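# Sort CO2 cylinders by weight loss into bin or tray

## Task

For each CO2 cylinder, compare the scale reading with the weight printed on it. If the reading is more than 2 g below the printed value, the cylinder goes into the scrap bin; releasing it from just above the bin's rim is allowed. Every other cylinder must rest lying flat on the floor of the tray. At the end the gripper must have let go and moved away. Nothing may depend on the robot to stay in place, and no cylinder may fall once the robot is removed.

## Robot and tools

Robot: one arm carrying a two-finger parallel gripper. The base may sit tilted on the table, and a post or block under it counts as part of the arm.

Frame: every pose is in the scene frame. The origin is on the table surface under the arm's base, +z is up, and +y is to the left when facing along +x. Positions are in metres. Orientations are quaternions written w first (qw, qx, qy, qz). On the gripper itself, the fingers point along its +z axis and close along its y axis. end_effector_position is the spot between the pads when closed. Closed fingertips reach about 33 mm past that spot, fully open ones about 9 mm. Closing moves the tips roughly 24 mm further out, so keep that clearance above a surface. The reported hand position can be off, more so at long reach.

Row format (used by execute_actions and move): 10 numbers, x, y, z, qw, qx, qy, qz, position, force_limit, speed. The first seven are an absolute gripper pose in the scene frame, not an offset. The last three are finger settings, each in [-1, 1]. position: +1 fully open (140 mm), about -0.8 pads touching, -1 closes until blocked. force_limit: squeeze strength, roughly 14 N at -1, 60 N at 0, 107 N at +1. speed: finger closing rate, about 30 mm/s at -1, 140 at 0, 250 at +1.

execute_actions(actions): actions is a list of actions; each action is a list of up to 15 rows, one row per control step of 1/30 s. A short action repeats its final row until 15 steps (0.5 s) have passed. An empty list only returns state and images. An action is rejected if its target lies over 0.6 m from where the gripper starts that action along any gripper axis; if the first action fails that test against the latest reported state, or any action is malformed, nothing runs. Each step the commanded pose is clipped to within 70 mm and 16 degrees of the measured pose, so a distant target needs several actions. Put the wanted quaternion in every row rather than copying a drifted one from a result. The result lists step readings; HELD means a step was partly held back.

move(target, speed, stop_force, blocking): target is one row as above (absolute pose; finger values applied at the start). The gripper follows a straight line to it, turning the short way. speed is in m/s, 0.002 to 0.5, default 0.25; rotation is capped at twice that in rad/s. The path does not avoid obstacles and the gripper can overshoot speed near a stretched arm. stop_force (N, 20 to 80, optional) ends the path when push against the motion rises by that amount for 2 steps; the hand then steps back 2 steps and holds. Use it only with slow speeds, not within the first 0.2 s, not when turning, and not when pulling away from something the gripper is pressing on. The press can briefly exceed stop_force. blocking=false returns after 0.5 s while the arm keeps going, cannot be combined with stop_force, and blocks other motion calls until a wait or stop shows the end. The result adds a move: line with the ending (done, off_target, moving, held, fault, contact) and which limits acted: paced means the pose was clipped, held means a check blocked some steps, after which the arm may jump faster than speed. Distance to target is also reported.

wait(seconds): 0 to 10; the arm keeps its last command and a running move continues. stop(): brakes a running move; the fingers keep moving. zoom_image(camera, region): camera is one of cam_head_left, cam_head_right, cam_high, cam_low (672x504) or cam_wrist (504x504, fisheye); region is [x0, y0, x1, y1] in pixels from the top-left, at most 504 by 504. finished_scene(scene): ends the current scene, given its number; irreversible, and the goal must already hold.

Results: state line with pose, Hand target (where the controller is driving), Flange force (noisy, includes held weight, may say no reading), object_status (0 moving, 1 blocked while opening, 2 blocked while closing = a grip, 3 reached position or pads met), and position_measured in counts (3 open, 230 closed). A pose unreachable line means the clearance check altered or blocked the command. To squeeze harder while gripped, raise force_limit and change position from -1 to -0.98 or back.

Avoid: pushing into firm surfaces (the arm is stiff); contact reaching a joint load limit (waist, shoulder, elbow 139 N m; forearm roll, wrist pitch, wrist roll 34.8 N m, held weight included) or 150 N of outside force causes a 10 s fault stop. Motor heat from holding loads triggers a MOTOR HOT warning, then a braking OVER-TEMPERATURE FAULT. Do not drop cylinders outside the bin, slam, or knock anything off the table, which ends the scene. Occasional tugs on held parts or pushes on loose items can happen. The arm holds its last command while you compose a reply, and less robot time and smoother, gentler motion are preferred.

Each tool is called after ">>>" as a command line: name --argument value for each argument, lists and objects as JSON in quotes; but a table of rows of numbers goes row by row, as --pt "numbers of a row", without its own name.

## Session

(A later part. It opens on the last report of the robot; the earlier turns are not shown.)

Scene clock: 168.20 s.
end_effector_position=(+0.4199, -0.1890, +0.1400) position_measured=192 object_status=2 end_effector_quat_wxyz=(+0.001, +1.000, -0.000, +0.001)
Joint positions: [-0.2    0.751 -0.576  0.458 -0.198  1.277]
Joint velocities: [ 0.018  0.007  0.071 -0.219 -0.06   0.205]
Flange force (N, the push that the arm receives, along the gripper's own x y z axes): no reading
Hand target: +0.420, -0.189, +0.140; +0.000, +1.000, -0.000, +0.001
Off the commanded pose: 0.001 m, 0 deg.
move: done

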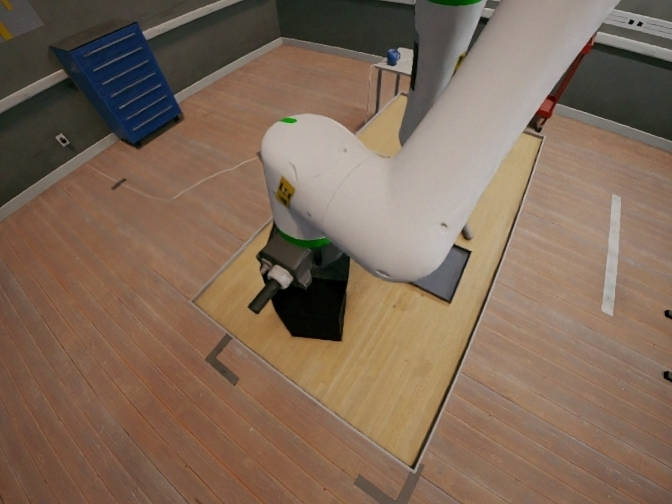

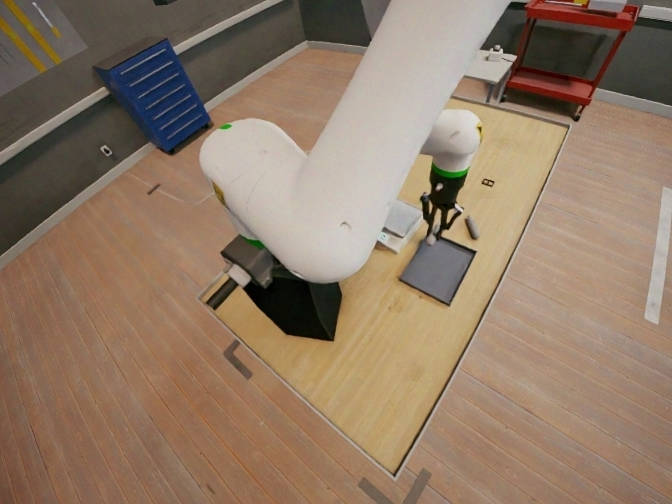

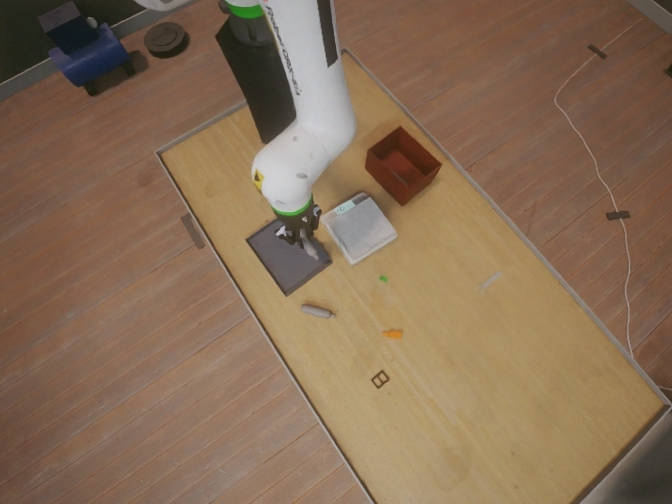

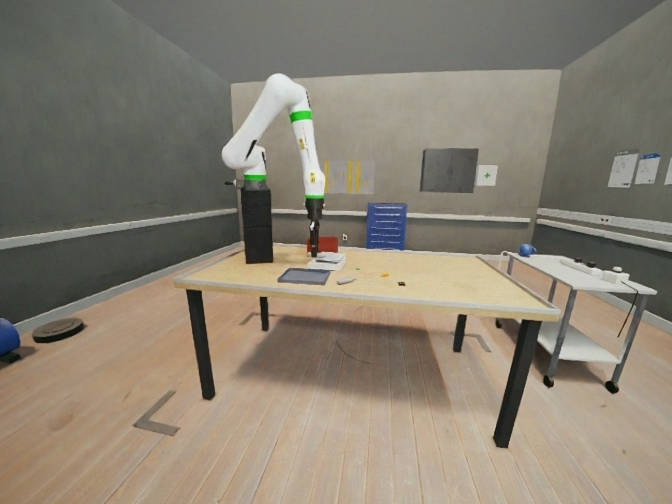

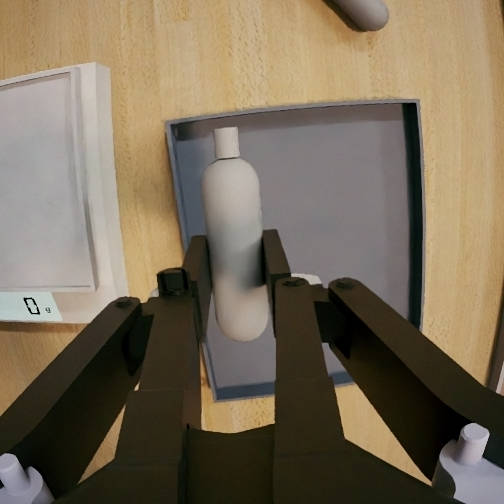

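Tray is slightly skewed; shift inward.

>>> move --target '[0.41,-0.21,0.065,0,1,0,0,-1,0,0]' --speed 0.15

>>> move --target '[0.41,-0.21,0.046,0,1,0,0,-1,0,0]' --speed 0.04

>>> move --target '[0.41,-0.21,0.046,0,1,0,0,-0.4,0,0]'

>>> move --target '[0.41,-0.21,0.11,0,1,0,0,-0.4,0,0]'

>>> move --target '[0.62,-0.275,0.1,0,0.94,0.34,0,0,0,0]'

Scene clock: 173.47 s.
end_effector_position=(+0.4102, -0.2101, +0.0653) position_measured=192 object_status=2 end_effector_quat_wxyz=(-0.014, +1.000, -0.000, -0.008)
Joint positions: [-0.301  0.942 -0.495  0.573 -0.102  1.256]
Joint velocities: [ 0.01   0.002  0.012 -0.05  -0.01   0.044]
Flange force (N, the push that the arm receives, along the gripper's own x y z axes): no reading
Hand target: +0.410, -0.210, +0.065; -0.014, +1.000, -0.000, -0.008
Off the commanded pose: 0.000 m, 2 deg.
move: done

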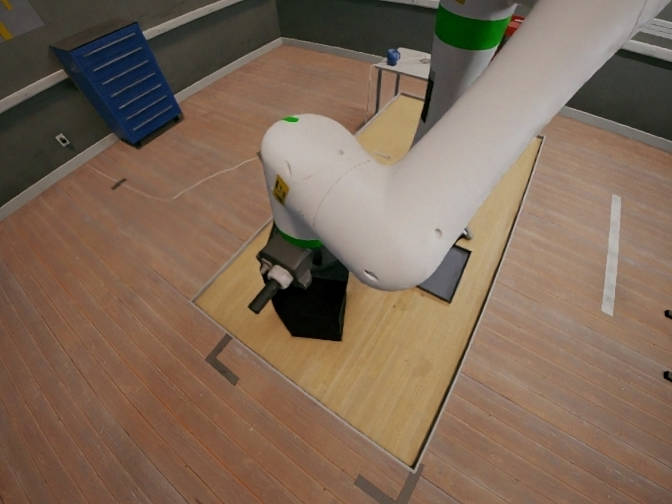

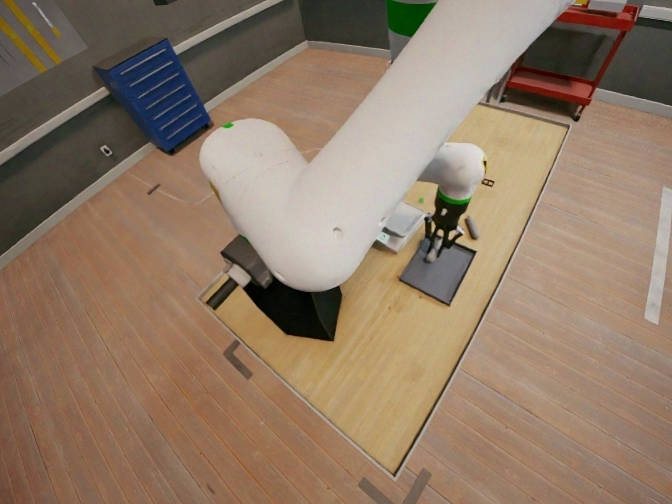

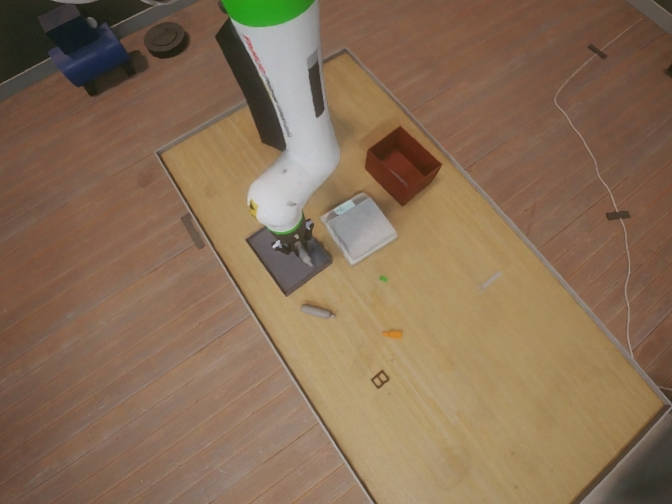

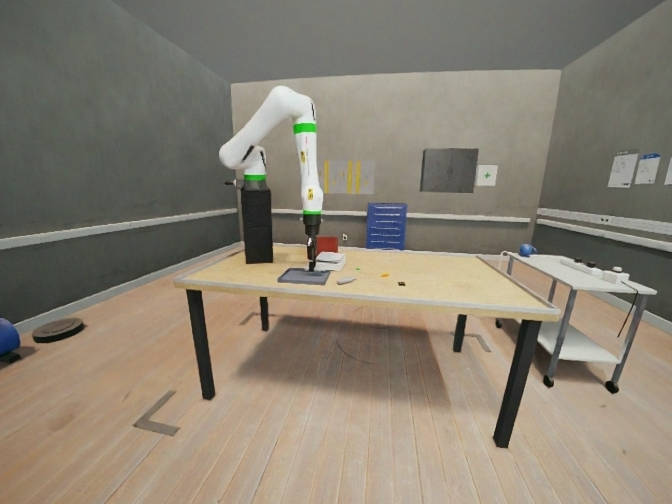

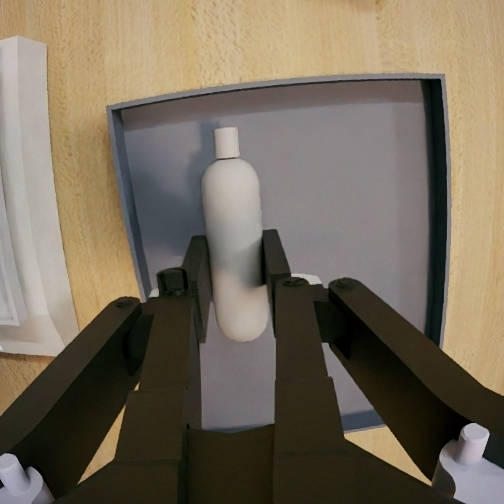

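Scene clock: 174.23 s.
end_effector_position=(+0.4103, -0.2102, +0.0462) position_measured=192 object_status=2 end_effector_quat_wxyz=(-0.018, +1.000, -0.000, -0.010)
Joint positions: [-0.302  0.992 -0.452  0.524 -0.096  1.306]
Joint velocities: [ 0.011  0.002  0.018 -0.082 -0.01   0.074]
Flange force (N, the push that the arm receives, along the gripper's own x y z axes): no reading
Hand target: +0.410, -0.210, +0.046; -0.018, +1.000, -0.000, -0.009
Off the commanded pose: 0.000 m, 2 deg.
move: done

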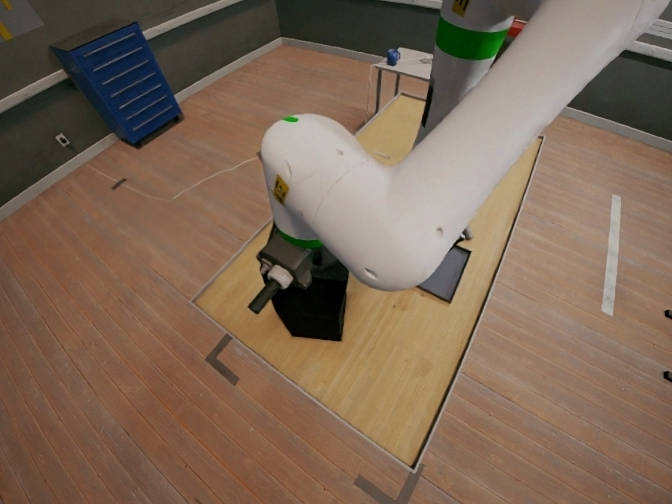

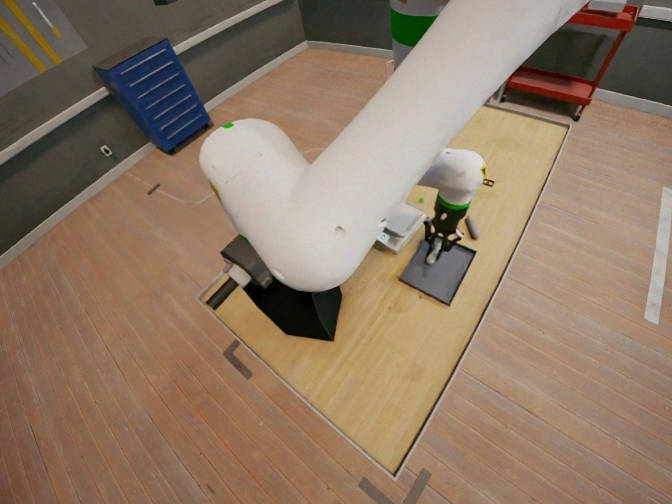

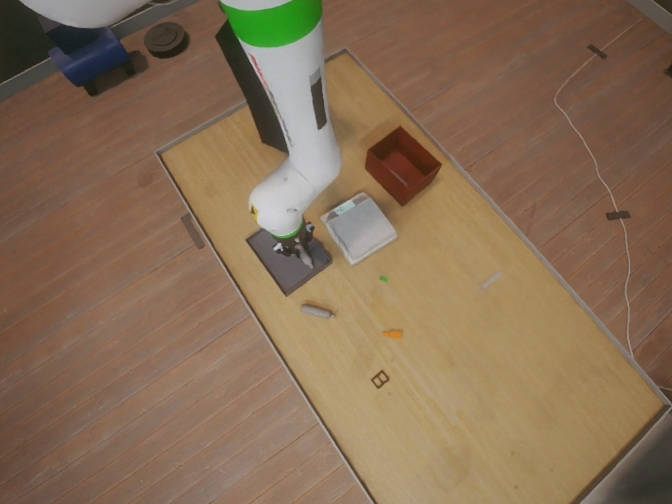

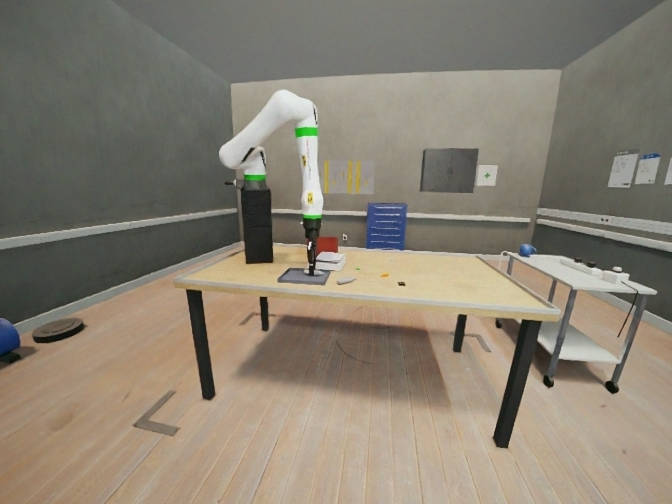

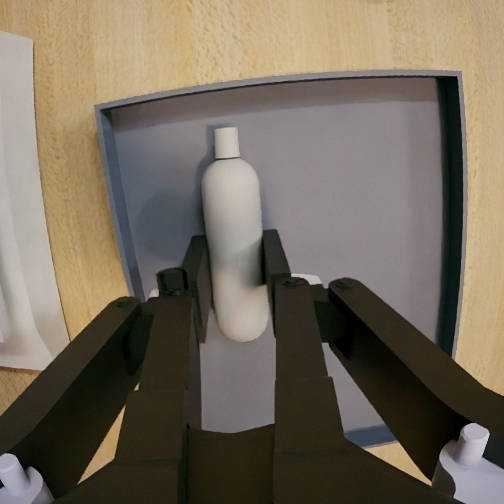

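Scene clock: 174.93 s.
end_effector_position=(+0.4103, -0.2102, +0.0462) position_measured=179 object_status=3 end_effector_quat_wxyz=(-0.019, +1.000, -0.000, -0.009)
Joint positions: [-0.299  0.993 -0.446  0.497 -0.1    1.33 ]
Joint velocities: [ 0.003 -0.     0.005 -0.025 -0.003  0.022]
Flange force (N, the push that the arm receives, along the gripper's own x y z axes): no reading
Hand target: +0.410, -0.210, +0.046; -0.019, +1.000, -0.000, -0.009
Off the commanded pose: 0.000 m, 2 deg.
move: done

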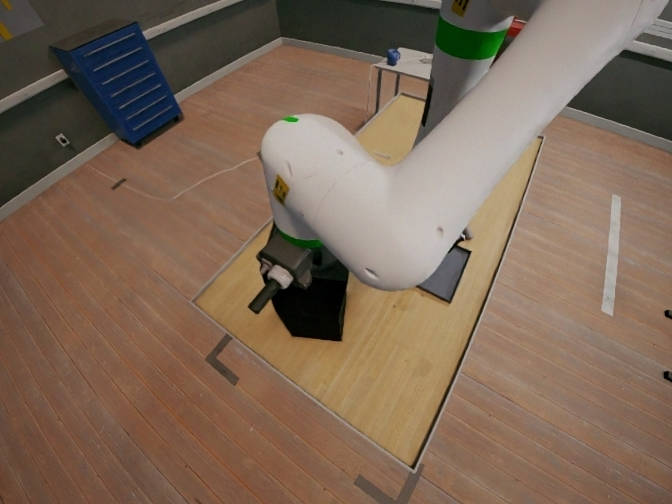

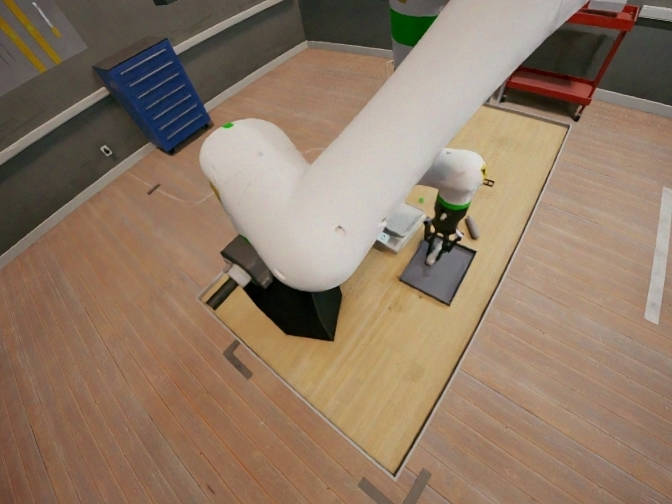

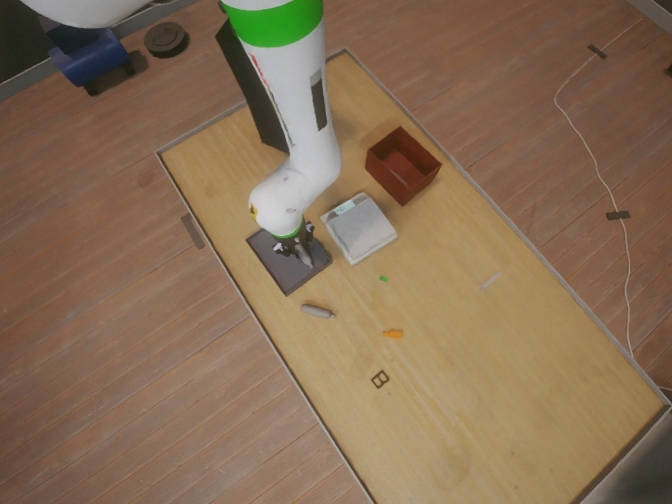

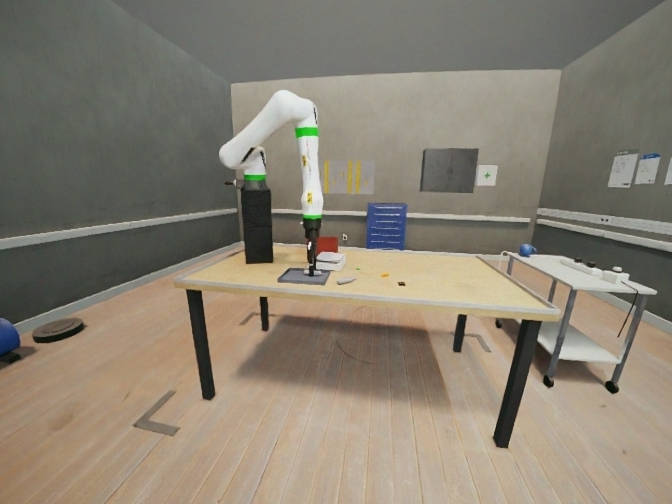

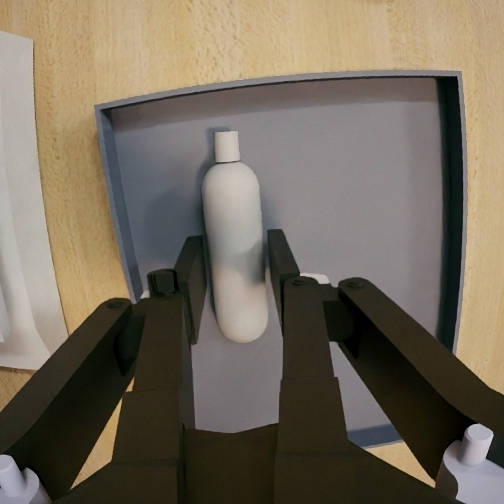

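Scene clock: 175.77 s.
end_effector_position=(+0.4103, -0.2102, +0.1100) position_measured=179 object_status=3 end_effector_quat_wxyz=(-0.003, +1.000, +0.000, -0.002)
Joint positions: [-0.278  0.824 -0.565  0.568 -0.139  1.242]
Joint velocities: [-0.025 -0.008 -0.044  0.176  0.032 -0.153]
Flange force (N, the push that the arm receives, along the gripper's own x y z axes): no reading
Hand target: +0.410, -0.210, +0.110; -0.003, +1.000, +0.000, -0.002
Off the commanded pose: 0.000 m, 0 deg.
move: done

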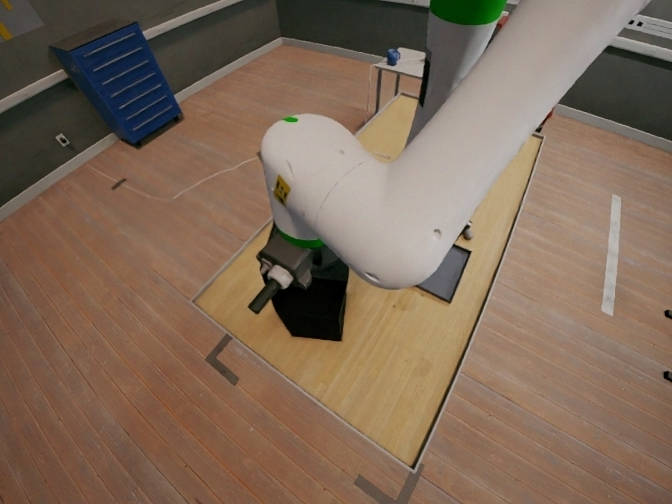

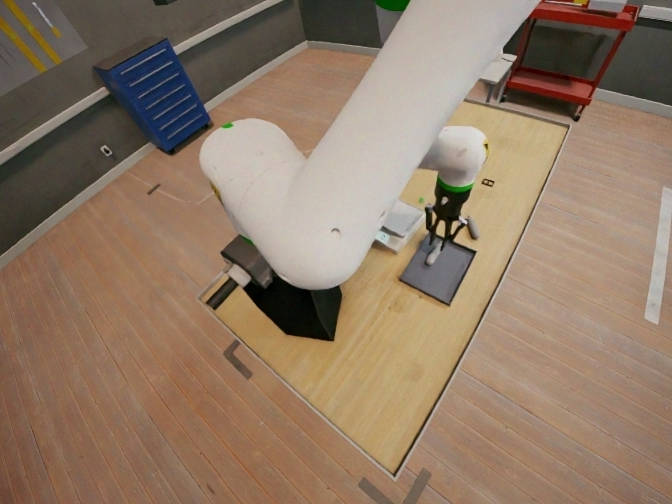

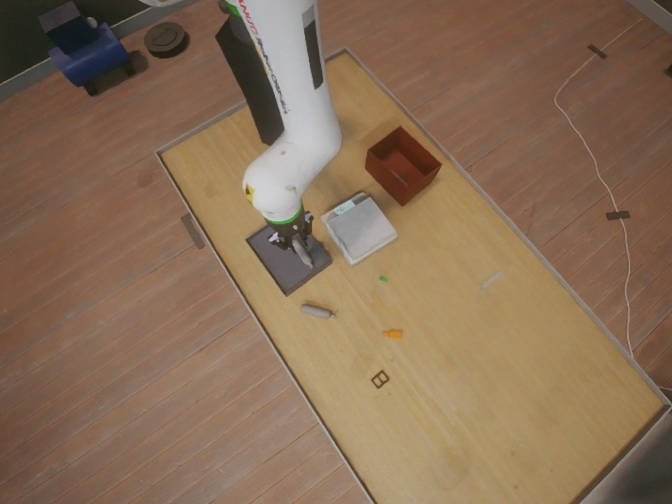

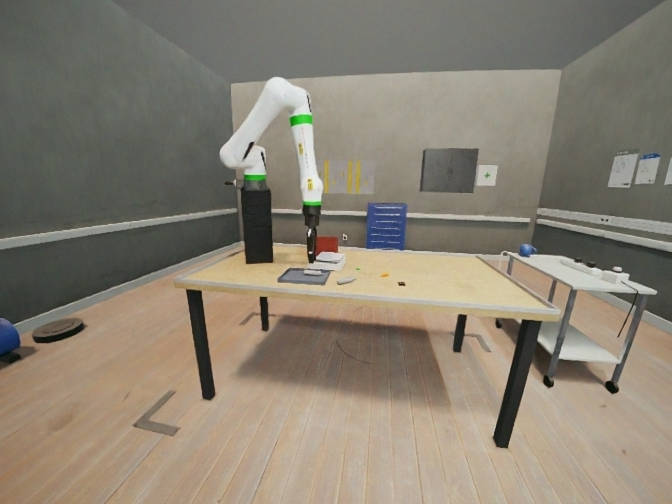

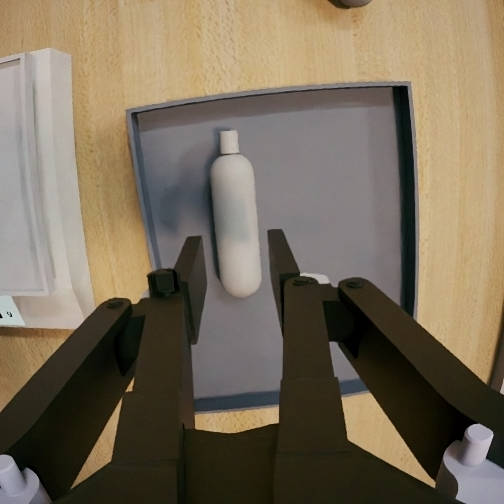

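Scene clock: 177.77 s.
end_effector_position=(+0.6202, -0.2743, +0.0993) position_measured=129 object_status=3 end_effector_quat_wxyz=(-0.000, +0.940, +0.340, +0.000)
Joint positions: [-0.268  1.103  0.255  0.131 -0.659  2.386]
Joint velocities: [-0.002 -0.001  0.007 -0.004 -0.006  0.007]
Flange force (N, the push that the arm receives, along the gripper's own x y z axes): [-1.6 -2.2 -1.7]
Hand target: +0.620, -0.274, +0.099; -0.001, +0.940, +0.340, +0.000
Off the commanded pose: 0.001 m, 0 deg.
move: done

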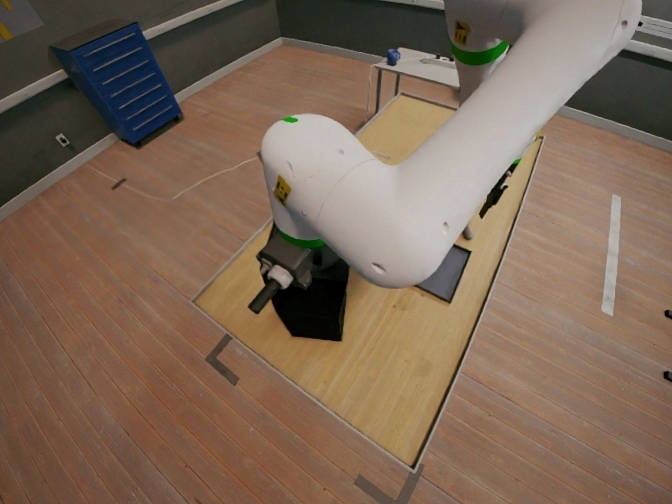

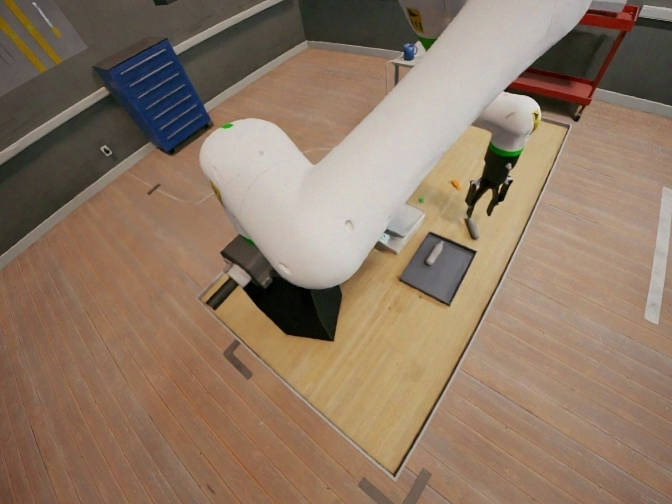

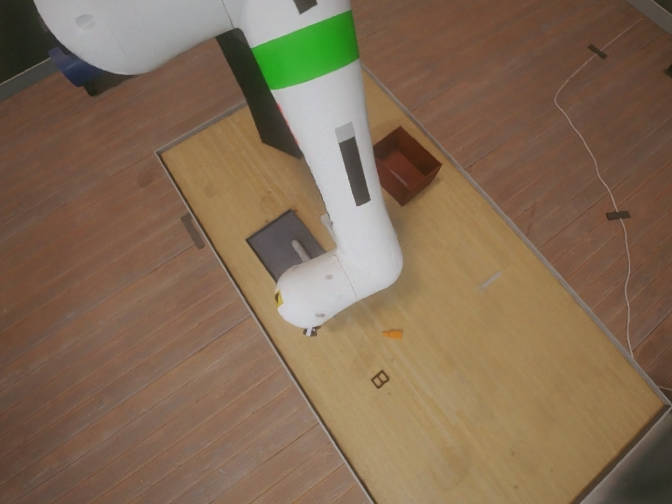

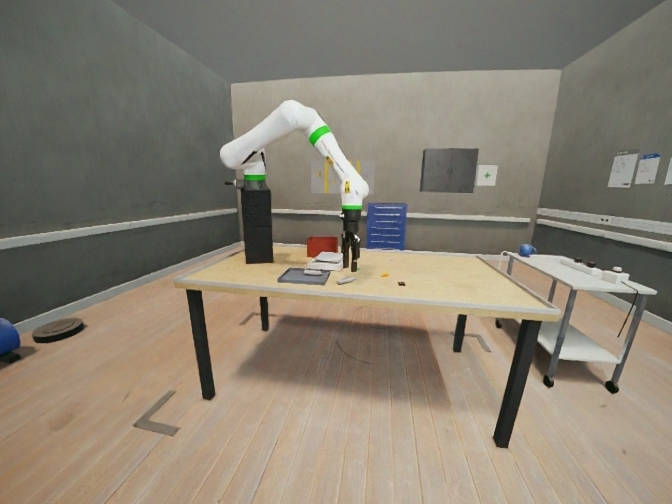

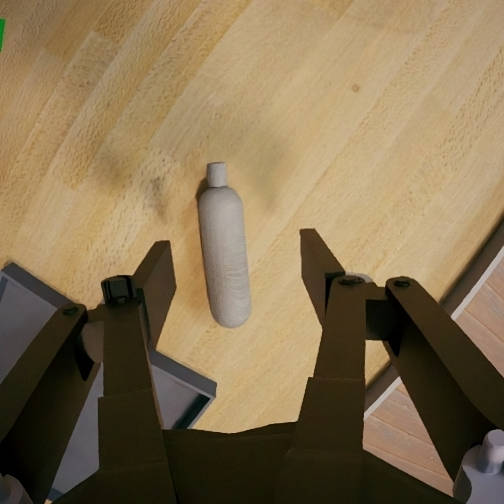

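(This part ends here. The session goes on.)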